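# Screw two feeder screws tightly into the housing's holes

## Task

Take screws from the screw feeder and drive one into each of the two open holes in the housing, turning each with the screwdriver's motor until the motor halts on its own (the result shows stopped_at_torque=1); after that, do not rotate or shift that screw again. A screw that was pressed in rather than turned must be fully unscrewed and driven again. When the second screw is done, raise the screwdriver well clear above the screw heads, release, and move away. Nothing may be knocked or placed off the table.

## Robot and tools

ROBOT. One six-joint arm carries a powered screwdriver: a hex key surrounded by a thin vacuum sleeve that can hold a screw on the key. The tool point (end_effector_position) is the tip of the hex key when unloaded. The key points along the tool point's +z axis and can be pushed back up to 12 mm. A flat block sticks out about 9 cm from the last joint's axis toward the tool's -y side and rotates with it, so watch its clearance. Joint ranges (rad), base to hand: waist -3.491..3.491, shoulder -3.140..3.140, elbow -1.187..4.328, forearm roll -3.316..3.316, wrist pitch -3.140..3.140, wrist roll -3.927..3.927. Load limits (N m): waist, shoulder, elbow 152; forearm roll, wrist pitch, wrist roll 38.

FRAME. All poses are in the scene frame: origin on the table top under the arm's base, +z up, +y to the left when facing along +x. Positions are metres; orientation is a quaternion written w first (qw, qx, qy, qz). The base may be tilted, and the printed tool position can be slightly wrong, more so at long reach.

THE ROW. Every command uses a row of 10 numbers in this order: x, y, z, qw, qx, qy, qz, spindle, torque_limit, sleeve_vacuum. The first seven are an absolute pose for the tool point (not an offset). spindle is in [-1, 1]: +1 spins the key clockwise at 500 rpm (drives a screw in), -1 the reverse, with 0.5 s to reach full speed; 0 stops it. torque_limit is in [-1, 1], mapped linearly from 0.3 N m at -1 to 1.2 N m at +1. sleeve_vacuum is in [-1, 1]; above 0.01 holds a screw, anything else releases it. The motor, torque_limit and sleeve_vacuum keep the last value sent, even between calls and while you write replies, so finish actions with spindle 0 unless the arm is meant to follow a turning screw. Always resend the desired quaternion; the reported one may have drifted.

execute_actions(actions): a list of actions, each a table of up to 15 rows; each row lasts one control step (1/30 s) and an action spans 15 steps (0.5 s), repeating its final row if shorter. An empty list just returns state and images. An action is rejected if its target lies more than 0.6 m from the tool point, along any of the tool point's current axes; if the first action fails that or any action is malformed, nothing in the call runs. Each step the commanded pose is clipped to within 70 mm and 16 degrees of the measured pose, so a distant target takes several actions; after an action the arm only reaches the last clipped pose. Position has priority over orientation if both cannot be met.

move(target, speed, blocking): target is one 10-number row, an absolute pose plus tool values (tool values applied at the start). The tool point travels a straight path there; speed is the top speed in m/s, 0.002 to 0.5 (default 0.25), with rotation capped at twice that in rad/s. Paths last 0.5 to 10 s and are cut off at 10 s. It does not avoid obstacles, may overshoot speed near full reach, and touches harder the faster it goes or the deeper the target lies past contact; the stiff arm can fault even slightly past a firm surface. With blocking=false you get control back after 0.5 s; then only wait or stop are accepted until the move ends. The 'move:' line reports the ending (done, off_target, moving, held, fault), the distance to target, and limits (paced: pose clipped; held: a check blocked steps, after which the arm may speed up).

wait(seconds): 0 to 10 s holding the last command; returns early if a running move ends. stop(): brakes a running move; the motor keeps spinning. zoom_image(camera, region): camera is cam_head_left, cam_head_right or cam_wrist (each 672x504); region [x0, y0, x1, y1] in pixels from the top-left, at most 504x504. finished_scene(scene): ends the current scene by its number, irreversibly; the result gives the next task. Calibration for each camera is supplied at the start; results flag cameras whose numbers changed.

DRIVING A SCREW. Place the tool point on the screw's axis, 2 mm below the top of its head, and turn slowly with spindle between -0.2 and 0.2: negative only seats the key, positive also drives the screw. While it turns, lower the arm 0.7 mm per turn to follow. Tightening halts at 95 % of the torque limit (head seated or thread jammed); stopped_at_torque then reads 1, and positive spindle is ignored until spindle has been 0 or below for 0.5 s straight. Unscrewing never stops by itself; if turns stops decreasing, raise torque_limit. screw_detected=1 means sleeve_vacuum_kpa exceeds 30, i.e. a head is sealing the sleeve. turns is cumulative key rotation, clockwise positive.

RESULT LINES. State gives end_effector_position and end_effector_quat_wxyz; 'Hand target' is what the controller is driving toward; 'pose unreachable' means the clearance check (which counts the base's mounting block) altered or blocked the command.

AVOID. A joint torque at its load limit, or 150 N of outside force on the arm, tool or held screw, stops the arm for 10 s and drops the rest of the call. Holding loads heats motors; heed MOTOR HOT warnings, since overheating brakes the arm. Don't push screws in, drop them, slam or press hard, or knock anything off the table. Loose objects may occasionally get nudged.

Each tool is called after "Emit:" by a JSON object that holds its "method" and its "body".

## Session

Emit:
{"method": "execute_actions", "body": {"actions": []}}

Scene clock: 0.00 s.
end_effector_position=(+0.5582, -0.0031, +0.2210) sleeve_vacuum_kpa=0 screw_detected=0 stopped_at_torque=0 turns=0.00 end_effector_quat_wxyz=(-0.261, +0.688, +0.668, -0.113)
Joint positions: [ 0.311  0.086  0.683 -0.    -2.173 -0.31 ]
Joint velocities: [ 0.    -0.     0.001 -0.    -0.001 -0.   ]
Hand target: +0.558, -0.003, +0.221; -0.261, +0.688, +0.668, -0.113

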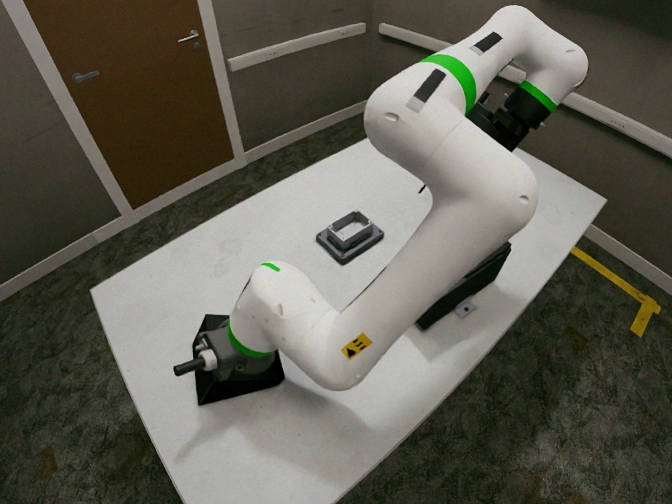

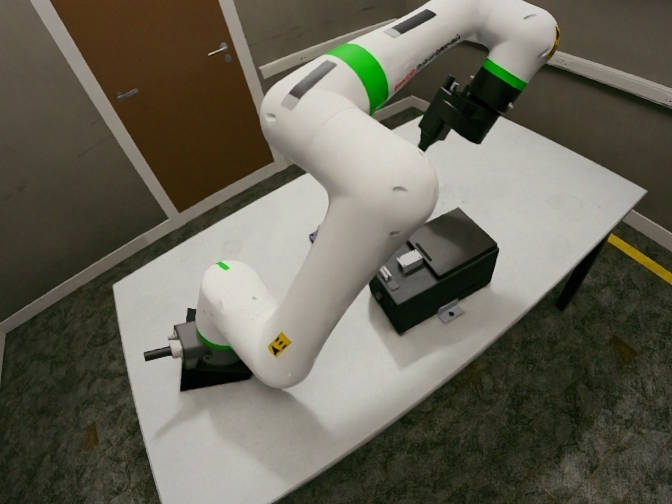

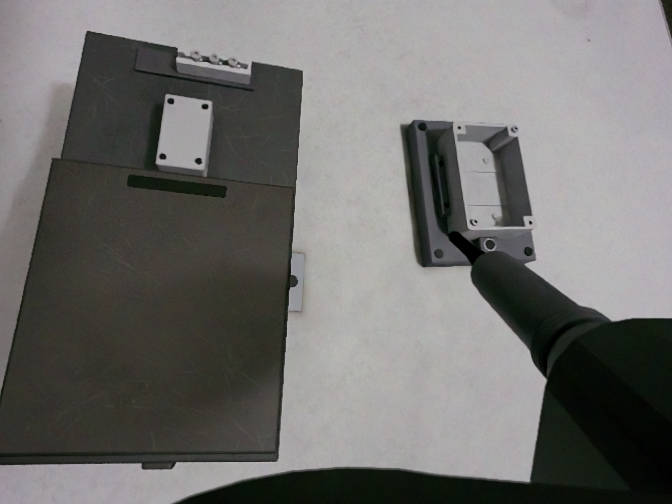

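Emit:
{"method": "zoom_image", "body": {"camera": "cam_wrist", "region": [390, 100, 560, 280]}}

Emit:
{"method": "zoom_image", "body": {"camera": "cam_wrist", "region": [120, 30, 280, 110]}}

Region (390, 100, 560, 280) of cam_wrist's 672x504 image, scaled by 2.800, with more detail than that image has.

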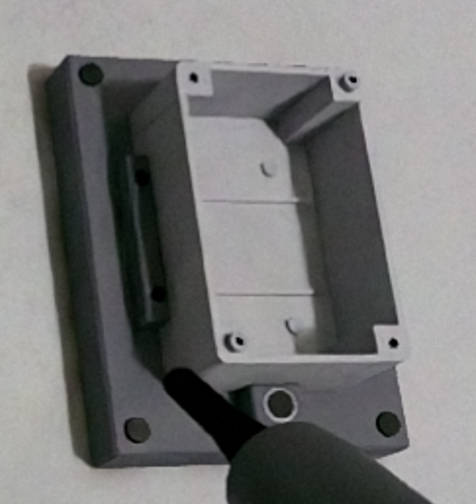

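Region (120, 30, 280, 110) of cam_wrist's 672x504 image, scaled by 3.150, with more detail than that image has.

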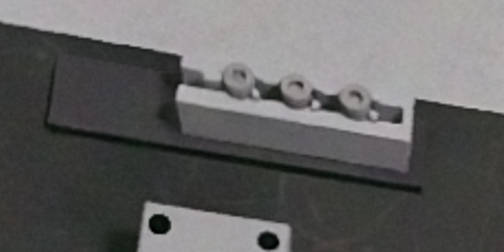

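Emit:
{"method": "move", "body": {"target": [0.36, -0.13, 0.19, 0, 0.7071, 0.7071, 0, 0, 0, 0]}}

Scene clock: 1.97 s.
end_effector_position=(+0.3611, -0.1315, +0.1890) sleeve_vacuum_kpa=0 screw_detected=0 stopped_at_torque=0 turns=0.00 end_effector_quat_wxyz=(-0.056, +0.702, +0.710, +0.016)
Joint positions: [ 0.652 -0.996 -0.377  0.377 -1.841 -0.423]
Joint velocities: [-0.186  0.012  0.007 -0.071  0.092  0.14 ]
Hand target: +0.361, -0.132, +0.189; -0.056, +0.702, +0.710, +0.016
Off the commanded pose: 0.002 m, 7 deg.
move: off_target
camera_calibration (this result's frames):
cam_wrist: T_world_to_cam=[[-0.0176903, 0.988257, 0.151775, 0.170439], [0.974912, -0.0166381, 0.221968, -0.395725], [0.221887, 0.151894, -0.963169, 0.389838], [0, 0, 0, 1]] pos_world=[0.302312, -0.234236, 0.43745]

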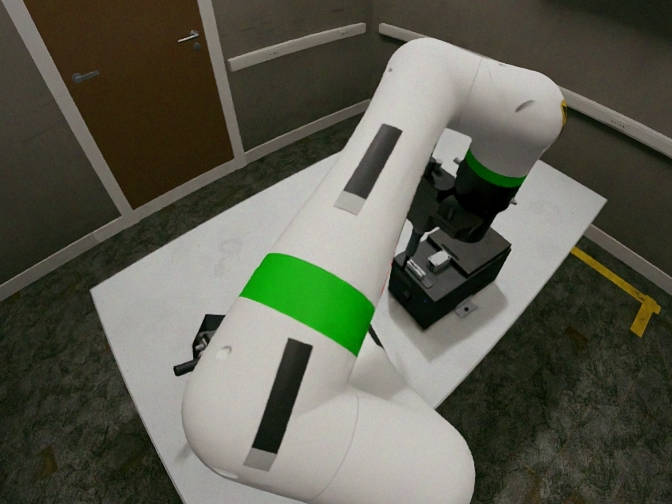

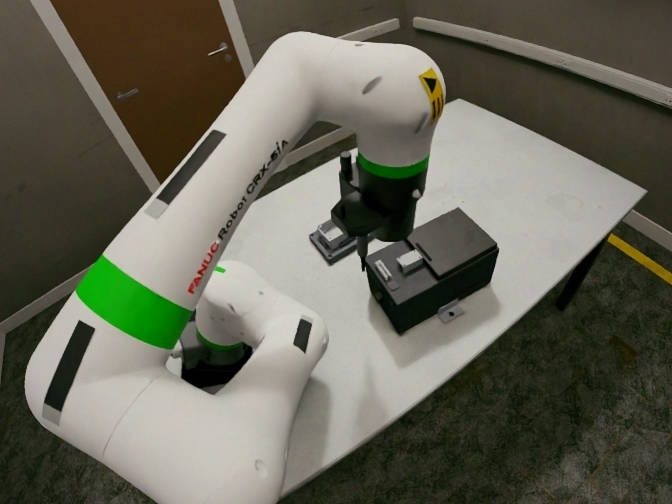

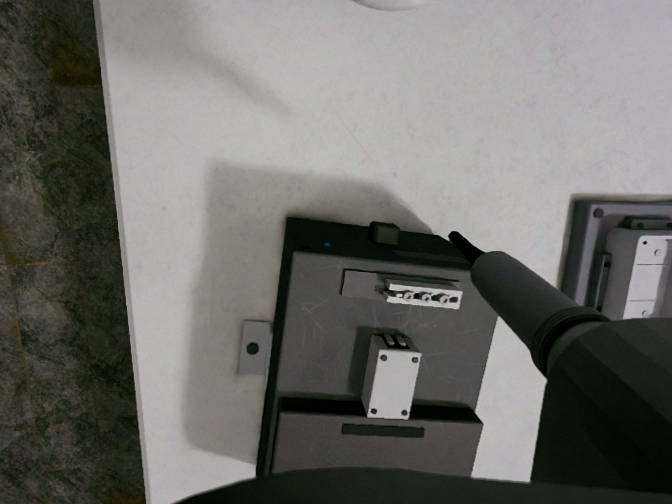

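Emit:
{"method": "move", "body": {"target": [0.38, -0.14, 0.19, 0, 0.7071, 0.7071, 0, 0, 0, 0], "speed": 0.05}}

Scene clock: 3.43 s.
end_effector_position=(+0.3808, -0.1409, +0.1895) sleeve_vacuum_kpa=0 screw_detected=0 stopped_at_torque=0 turns=0.00 end_effector_quat_wxyz=(-0.036, +0.704, +0.709, +0.009)
Joint positions: [ 0.711 -0.977 -0.372  0.441 -1.847 -0.466]
Joint velocities: [ 0.076 -0.011 -0.007  0.03  -0.04  -0.056]
Hand target: +0.381, -0.141, +0.189; -0.036, +0.704, +0.709, +0.009
Off the commanded pose: 0.001 m, 4 deg.
move: off_target
camera_calibration (this result's frames):
cam_wrist: T_world_to_cam=[[-0.017377, 0.993342, 0.113887, 0.187786], [0.970405, -0.0106831, 0.241246, -0.416332], [0.240857, 0.114708, -0.963758, 0.375076], [0, 0, 0, 1]] pos_world=[0.316934, -0.234008, 0.440535]

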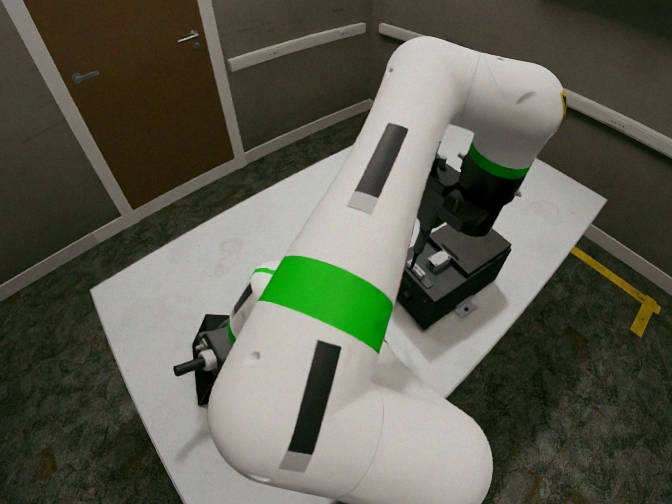

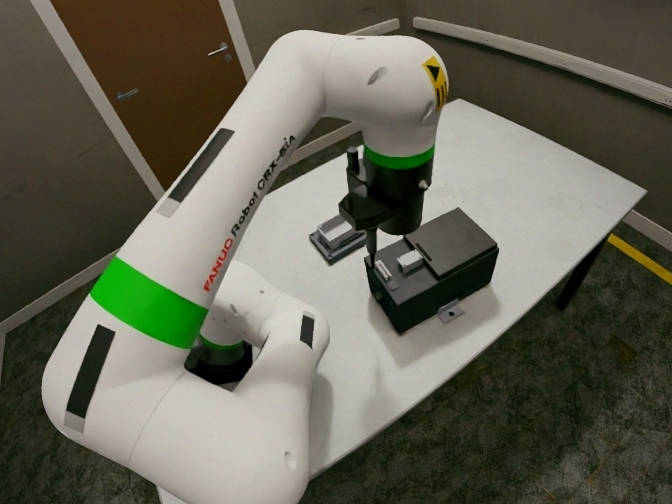

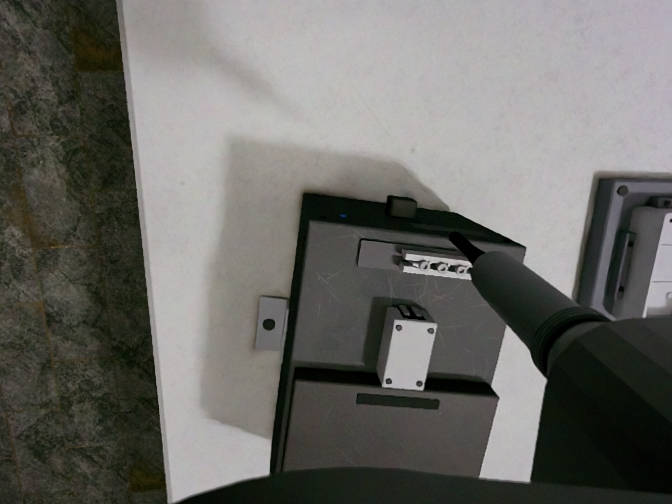

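Emit:
{"method": "move", "body": {"target": [0.405, -0.135, 0.20, 0, 0.9239, 0.3827, 0, 0, 0, 0], "speed": 0.2}}

Scene clock: 6.07 s.
end_effector_position=(+0.4051, -0.1361, +0.1992) sleeve_vacuum_kpa=0 screw_detected=0 stopped_at_torque=0 turns=0.00 end_effector_quat_wxyz=(-0.085, +0.915, +0.393, +0.016)
Joint positions: [ 0.38  -0.972 -0.327  0.206 -1.762 -0.98 ]
Joint velocities: [-0.013  0.     0.001 -0.006  0.004  0.011]
Hand target: +0.405, -0.136, +0.199; -0.085, +0.915, +0.393, +0.016
Off the commanded pose: 0.001 m, 10 deg.
move: off_target
camera_calibration (this result's frames):
cam_wrist: T_world_to_cam=[[0.681995, 0.716295, 0.147667, -0.14547], [0.703302, -0.697712, 0.136251, -0.40657], [0.200625, 0.010932, -0.979607, 0.383329], [0, 0, 0, 1]] pos_world=[0.308246, -0.18366, 0.452388]

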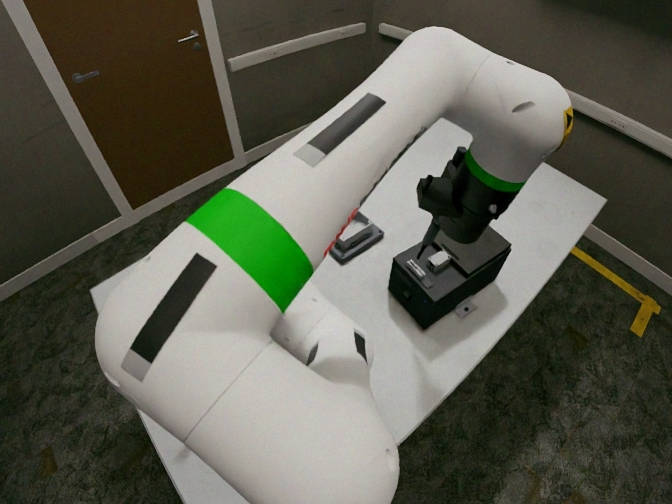

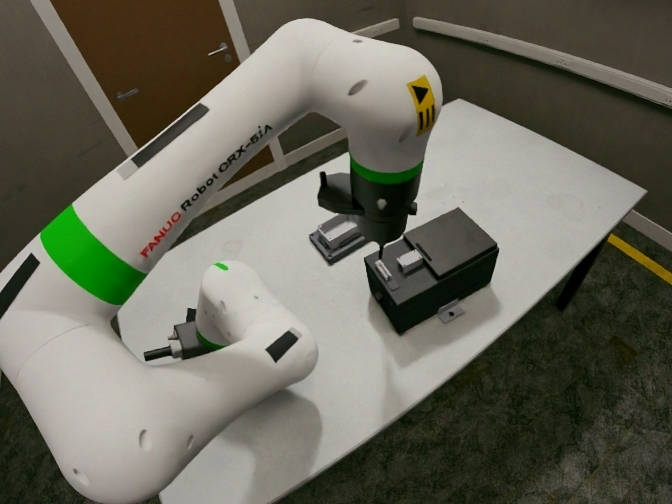

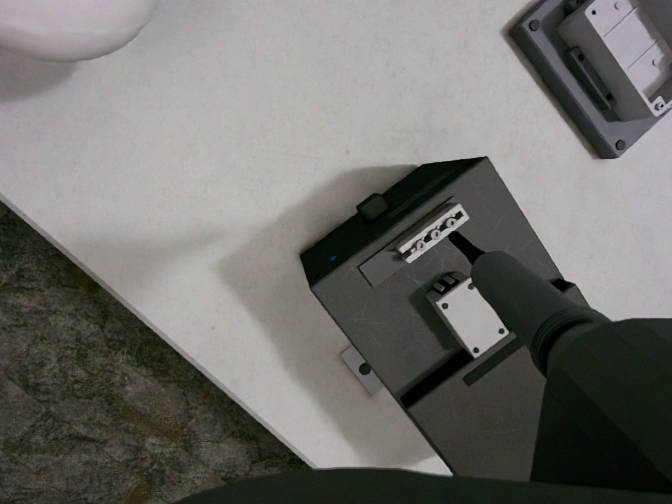

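Emit:
{"method": "move", "body": {"target": [0.405, -0.135, 0.20, 0, 0.3827, 0.9239, 0, 0, 0, 0], "speed": 0.3}}

Scene clock: 9.17 s.
end_effector_position=(+0.4052, -0.1351, +0.2005) sleeve_vacuum_kpa=0 screw_detected=0 stopped_at_torque=0 turns=0.00 end_effector_quat_wxyz=(+0.001, +0.382, +0.924, -0.000)
Joint positions: [ 0.929 -0.83  -0.308  0.578 -1.865  0.126]
Joint velocities: [ 0.035 -0.008 -0.006  0.013 -0.018 -0.025]
Hand target: +0.405, -0.135, +0.201; +0.001, +0.382, +0.924, -0.000
Off the commanded pose: 0.001 m, 0 deg.
move: done
camera_calibration (this result's frames):
cam_wrist: T_world_to_cam=[[-0.7158, 0.696636, 0.0482588, 0.43723], [0.67947, 0.678886, 0.278269, -0.238987], [0.16109, 0.231975, -0.95929, 0.426418], [0, 0, 0, 1]] pos_world=[0.406662, -0.241263, 0.454462]

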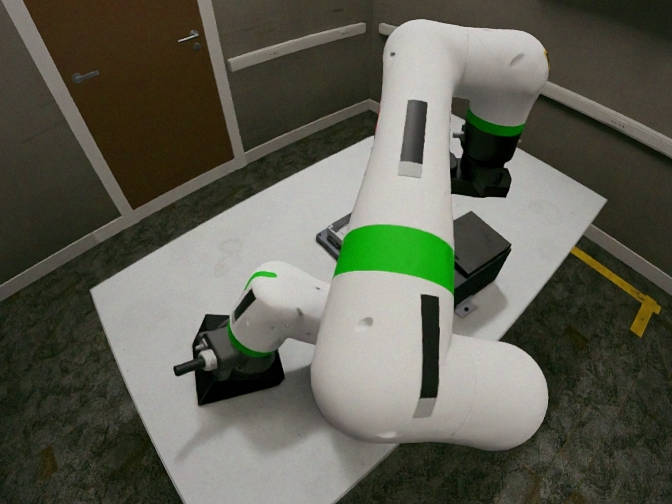

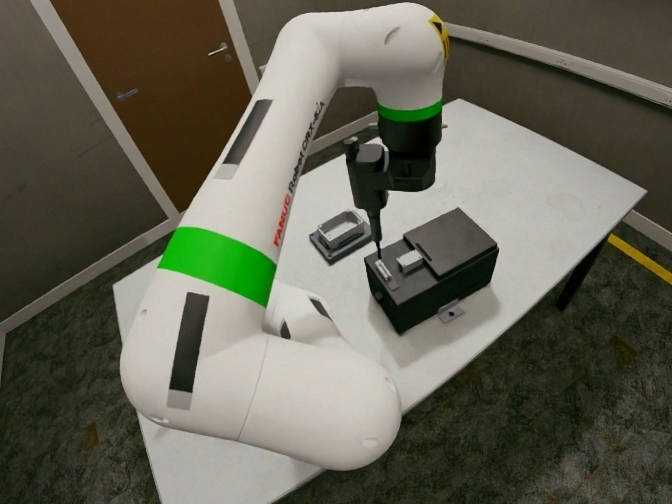

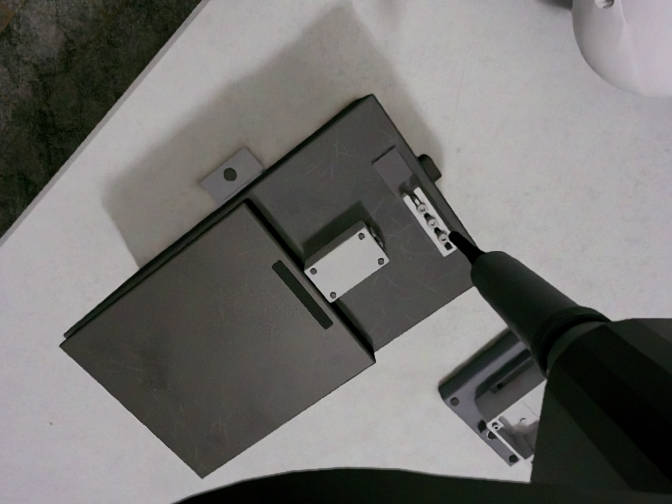

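Emit:
{"method": "zoom_image", "body": {"camera": "cam_wrist", "region": [380, 170, 520, 290]}}

Region (380, 170, 520, 290) of cam_wrist's 672x504 image, scaled by 3.600, with more detail than that image has; it fills the top 432 rows of this view, and the rest is white.

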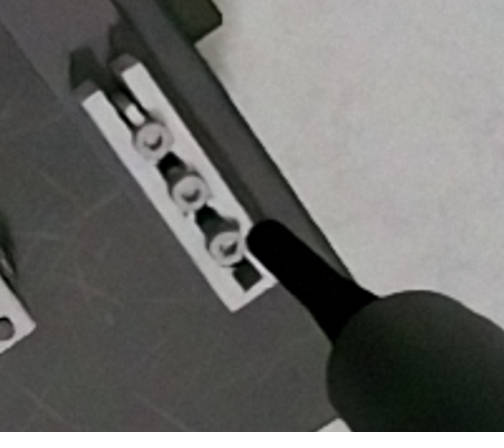

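Emit:
{"method": "move", "body": {"target": [0.4095, -0.1377, 0.176, 0, 0.3827, 0.9239, 0, 0, 0, 0], "speed": 0.05}}

Emit:
{"method": "zoom_image", "body": {"camera": "cam_wrist", "region": [400, 190, 500, 270]}}

Scene clock: 10.20 s.
end_effector_position=(+0.4092, -0.1376, +0.1758) sleeve_vacuum_kpa=0 screw_detected=0 stopped_at_torque=0 turns=0.00 end_effector_quat_wxyz=(-0.000, +0.383, +0.924, +0.000)
Joint positions: [ 0.691 -0.788 -0.33   0.495 -1.705  0.275]
Joint velocities: [-0.012  0.003  0.003 -0.007  0.004  0.009]
Hand target: +0.409, -0.138, +0.176; -0.000, +0.383, +0.924, +0.000
Off the commanded pose: 0.000 m, 0 deg.
move: done
camera_calibration (this result's frames):
cam_wrist: T_world_to_cam=[[-0.71508, 0.697156, 0.0513169, 0.442306], [0.680707, 0.677742, 0.278035, -0.23368], [0.159054, 0.233749, -0.959199, 0.403656], [0, 0, 0, 1]] pos_world=[0.411148, -0.244336, 0.42946]

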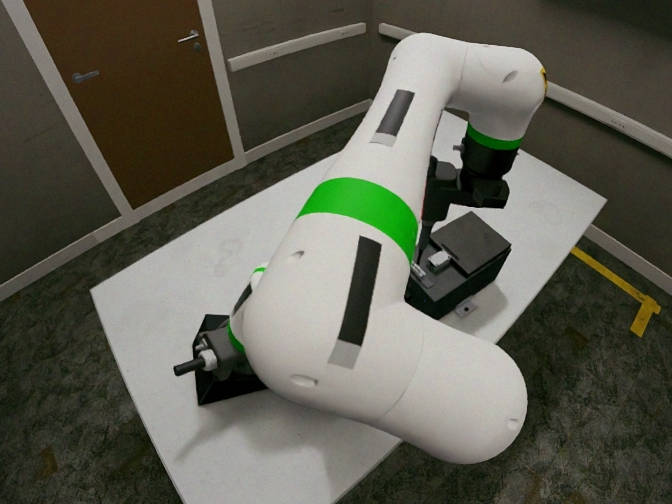

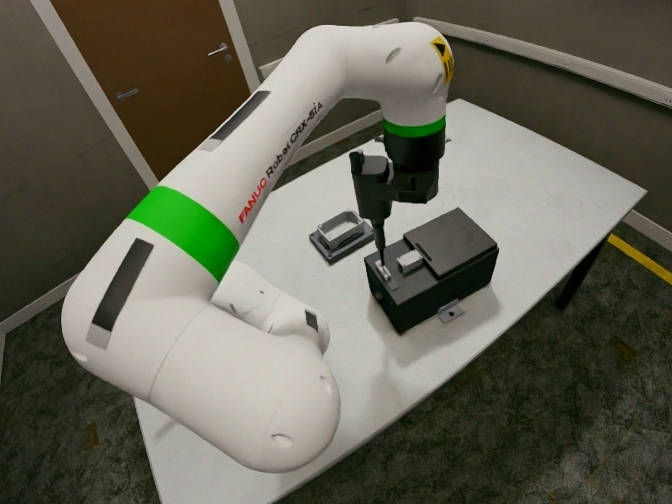

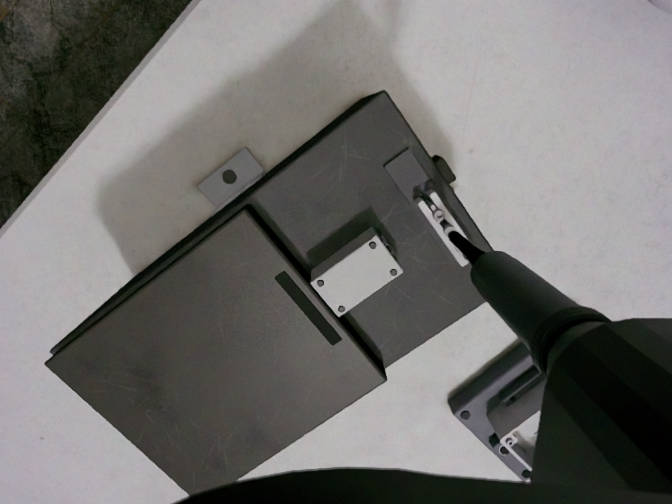

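Region (400, 190, 500, 270) of cam_wrist's 672x504 image, scaled by 5.040, with more detail than that image has; it fills the top 403 rows of this view, and the rest is white.

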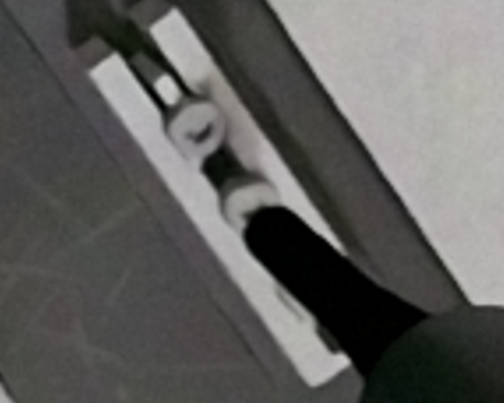

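Emit:
{"method": "zoom_image", "body": {"camera": "cam_head_right", "region": [350, 230, 430, 300]}}

Emit:
{"method": "zoom_image", "body": {"camera": "cam_head_left", "region": [390, 230, 470, 300]}}

Region (350, 230, 430, 300) of cam_head_right's 672x504 image, scaled by 6.300, with more detail than that image has; it fills the top 441 rows of this view, and the rest is white.

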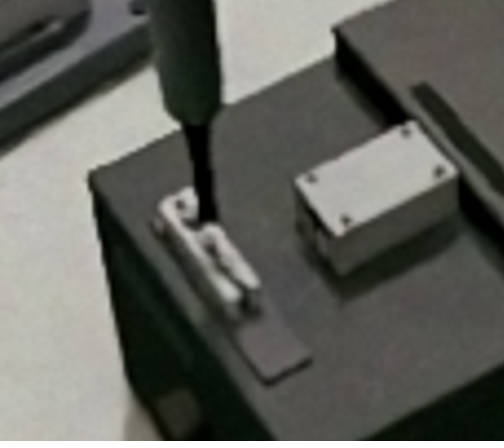

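Region (390, 230, 470, 300) of cam_head_left's 672x504 image, scaled by 6.300, with more detail than that image has; it fills the top 441 rows of this view, and the rest is white.

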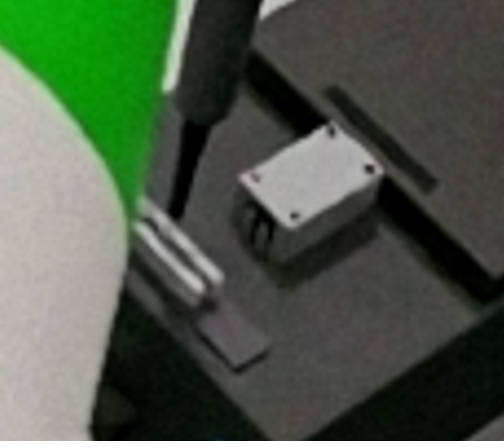

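Emit:
{"method": "move", "body": {"target": [0.4095, -0.1377, 0.167, 0, 0.3827, 0.9239, 0, 0, 0, 1], "speed": 0.02}}

Emit:
{"method": "zoom_image", "body": {"camera": "cam_wrist", "region": [400, 190, 500, 270]}}

Scene clock: 11.07 s.
end_effector_position=(+0.4094, -0.1377, +0.1670) sleeve_vacuum_kpa=14 screw_detected=0 stopped_at_torque=0 turns=0.00 end_effector_quat_wxyz=(-0.000, +0.383, +0.924, +0.000)
Joint positions: [ 0.649 -0.783 -0.345  0.48  -1.668  0.3  ]
Joint velocities: [-0.002  0.     0.002 -0.     0.002  0.001]
Hand target: +0.409, -0.138, +0.167; -0.000, +0.383, +0.924, +0.000
Off the commanded pose: 0.000 m, 0 deg.
move: done
camera_calibration (this result's frames):
cam_wrist: T_world_to_cam=[[-0.715189, 0.697099, 0.0505695, 0.44311], [0.680454, 0.677931, 0.278195, -0.231227], [0.159647, 0.233372, -0.959193, 0.394893], [0, 0, 0, 1]] pos_world=[0.411204, -0.244292, 0.420697]

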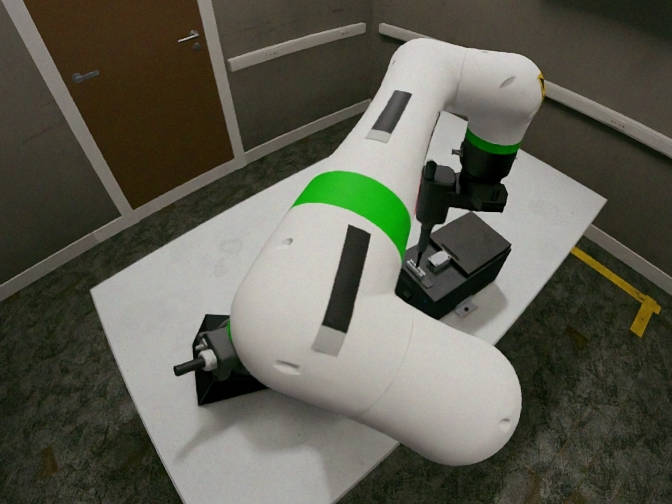

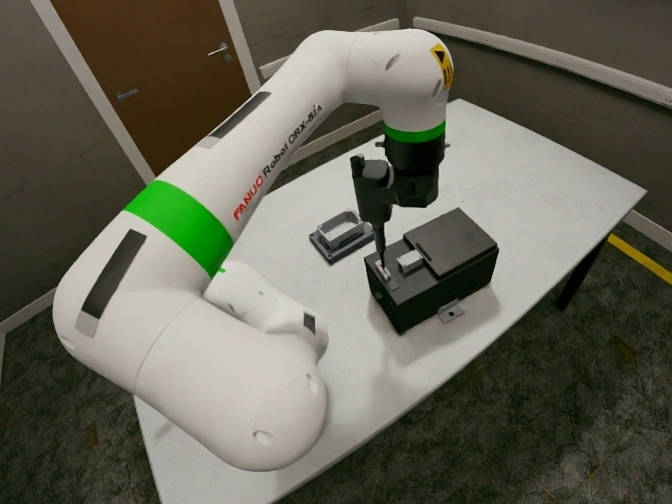

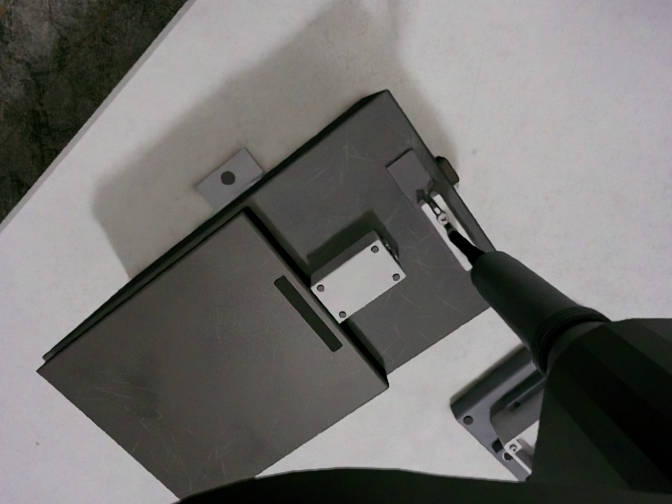

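Region (400, 190, 500, 270) of cam_wrist's 672x504 image, scaled by 5.040, with more detail than that image has; it fills the top 403 rows of this view, and the rest is white.

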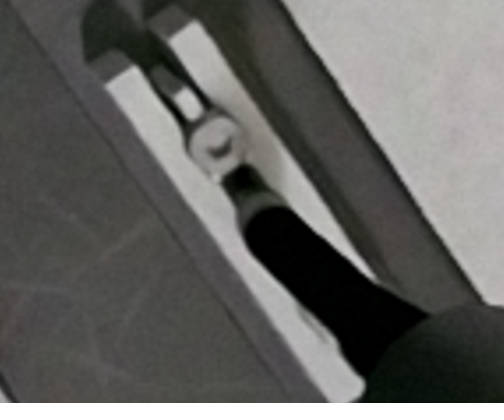

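Emit:
{"method": "execute_actions", "body": {"actions": [[[0.4095, -0.1377, 0.1655, 0, 0.3827, 0.9239, 0, -0.1, 0, 1]],[[0.4095, -0.1377, 0.164, 0, 0.3827, 0.9239, 0, -0.1, 0, 1]],[[0.4095, -0.1377, 0.164, 0, 0.3827, 0.9239, 0, 0, 0, 1]]]}}

Emit:
{"method": "zoom_image", "body": {"camera": "cam_wrist", "region": [400, 190, 500, 270]}}

Emit:
{"method": "zoom_image", "body": {"camera": "cam_head_left", "region": [390, 230, 470, 300]}}

Scene clock: 12.67 s.
end_effector_position=(+0.4095, -0.1377, +0.1640) sleeve_vacuum_kpa=14 screw_detected=0 stopped_at_torque=0 turns=-0.82 end_effector_quat_wxyz=(-0.000, +0.383, +0.924, -0.000)
Joint positions: [ 0.635 -0.781 -0.35   0.475 -1.656  0.308]
Joint velocities: [-0.     0.    -0.    -0.     0.001  0.   ]
Hand target: +0.410, -0.138, +0.164; -0.000, +0.383, +0.924, +0.000
Off the commanded pose: 0.000 m, 0 deg.
camera_calibration (this result's frames):
cam_wrist: T_world_to_cam=[[-0.715226, 0.697071, 0.0504343, 0.443331], [0.6804, 0.677995, 0.278169, -0.230381], [0.159709, 0.233269, -0.959207, 0.391992], [0, 0, 0, 1]] pos_world=[0.411229, -0.244276, 0.417727]

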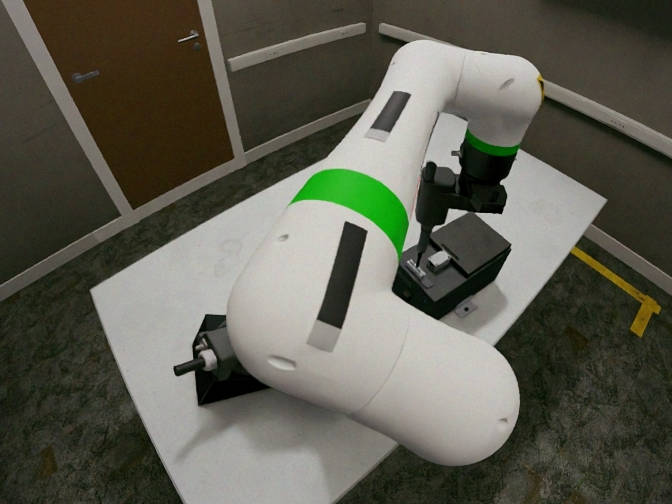

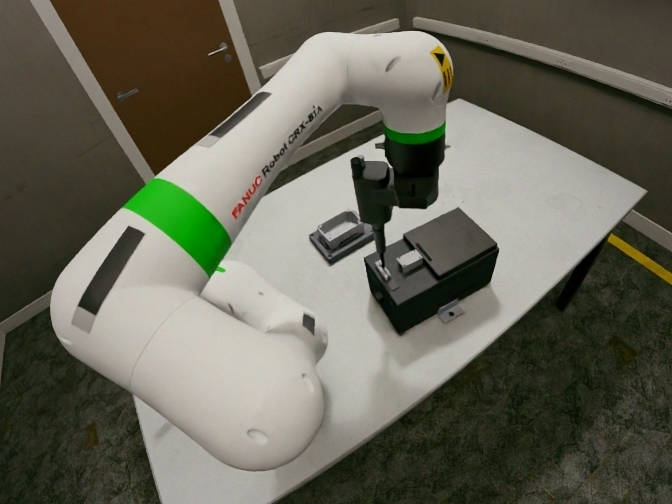

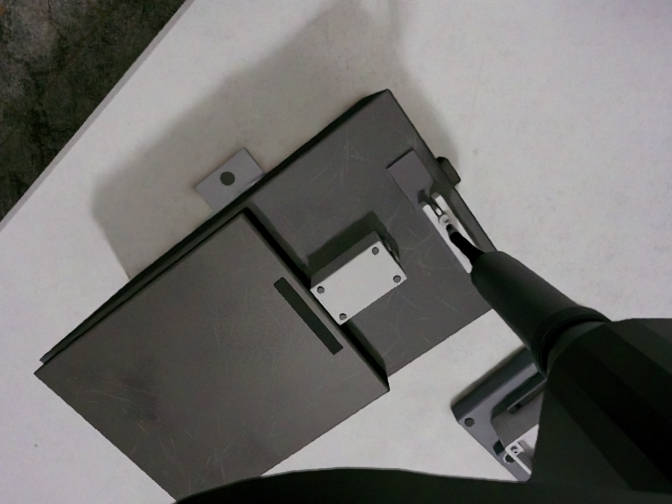

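Region (400, 190, 500, 270) of cam_wrist's 672x504 image, scaled by 5.040, with more detail than that image has; it fills the top 403 rows of this view, and the rest is white.

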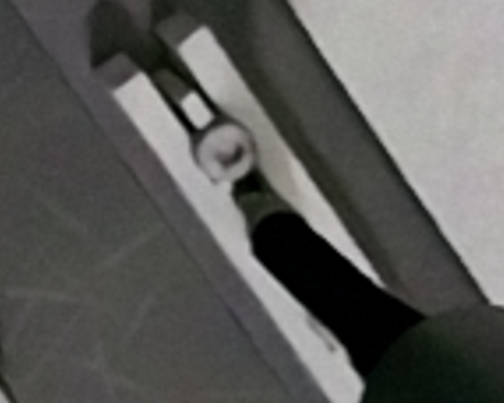

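Region (390, 230, 470, 300) of cam_head_left's 672x504 image, scaled by 6.300, with more detail than that image has; it fills the top 441 rows of this view, and the rest is white.

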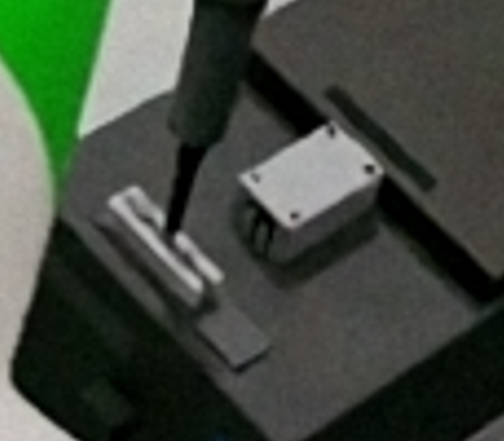

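Emit:
{"method": "execute_actions", "body": {"actions": [[[0.4095, -0.1377, 0.168, 0, 0.3827, 0.9239, 0, 0, 0, 1]],[[0.4088, -0.1375, 0.168, 0, 0.3827, 0.9239, 0, 0, 0, 1]],[[0.4088, -0.1375, 0.1655, 0, 0.3827, 0.9239, 0, -0.1, 0, 1]],[[0.4088, -0.1375, 0.1645, 0, 0.3827, 0.9239, 0, -0.1, 0, 1]],[[0.4088, -0.1375, 0.1645, 0, 0.3827, 0.9239, 0, 0, 0, 1]]]}}

Emit:
{"method": "zoom_image", "body": {"camera": "cam_wrist", "region": [400, 190, 500, 270]}}

Scene clock: 15.33 s.
end_effector_position=(+0.4088, -0.1375, +0.1645) sleeve_vacuum_kpa=39 screw_detected=1 stopped_at_torque=0 turns=-1.65 end_effector_quat_wxyz=(-0.000, +0.383, +0.924, +0.000)
Joint positions: [ 0.642 -0.784 -0.351  0.477 -1.661  0.303]
Joint velocities: [-0.     0.     0.    -0.001 -0.    -0.   ]
Hand target: +0.409, -0.138, +0.164; -0.000, +0.383, +0.924, +0.000
Off the commanded pose: 0.000 m, 0 deg.
camera_calibration (this result's frames):
cam_wrist: T_world_to_cam=[[-0.715209, 0.69709, 0.0504062, 0.442687], [0.680402, 0.67797, 0.278226, -0.230221], [0.159775, 0.233287, -0.959192, 0.39253], [0, 0, 0, 1]] pos_world=[0.41054, -0.244082, 0.418251]

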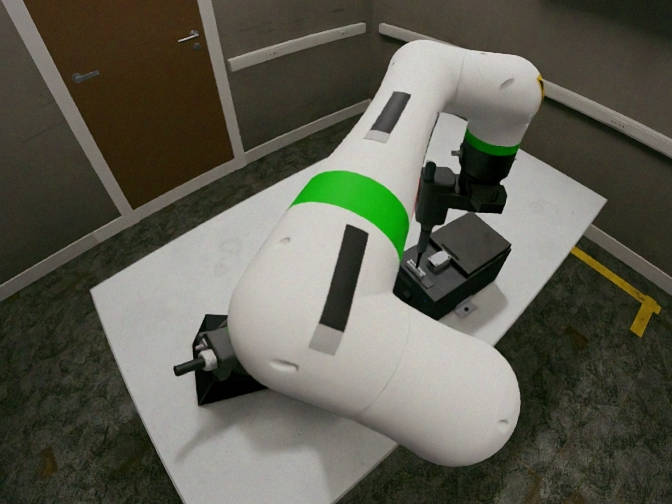

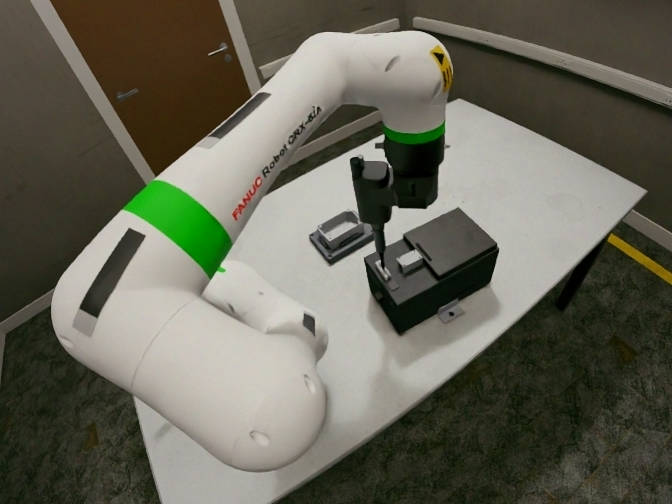

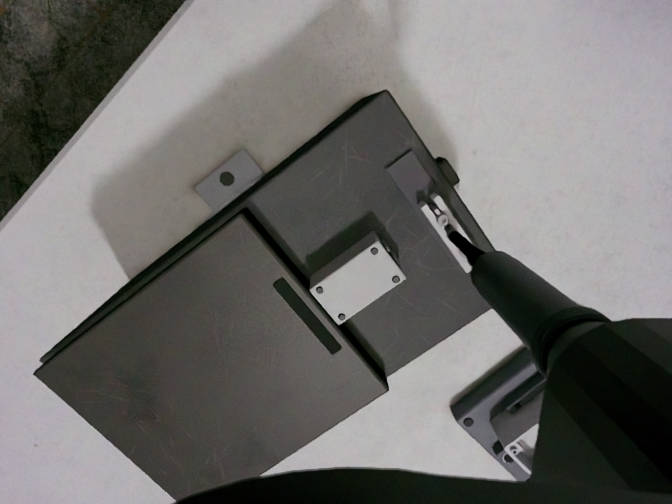

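Region (400, 190, 500, 270) of cam_wrist's 672x504 image, scaled by 5.040, with more detail than that image has; it fills the top 403 rows of this view, and the rest is white.

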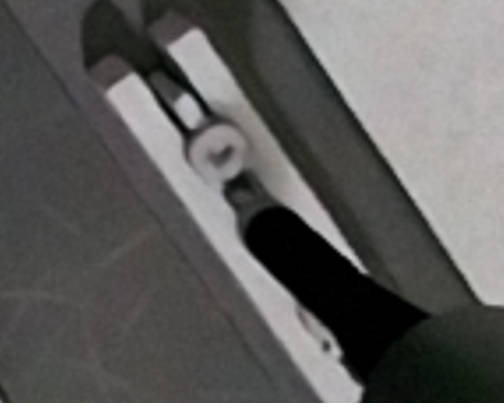

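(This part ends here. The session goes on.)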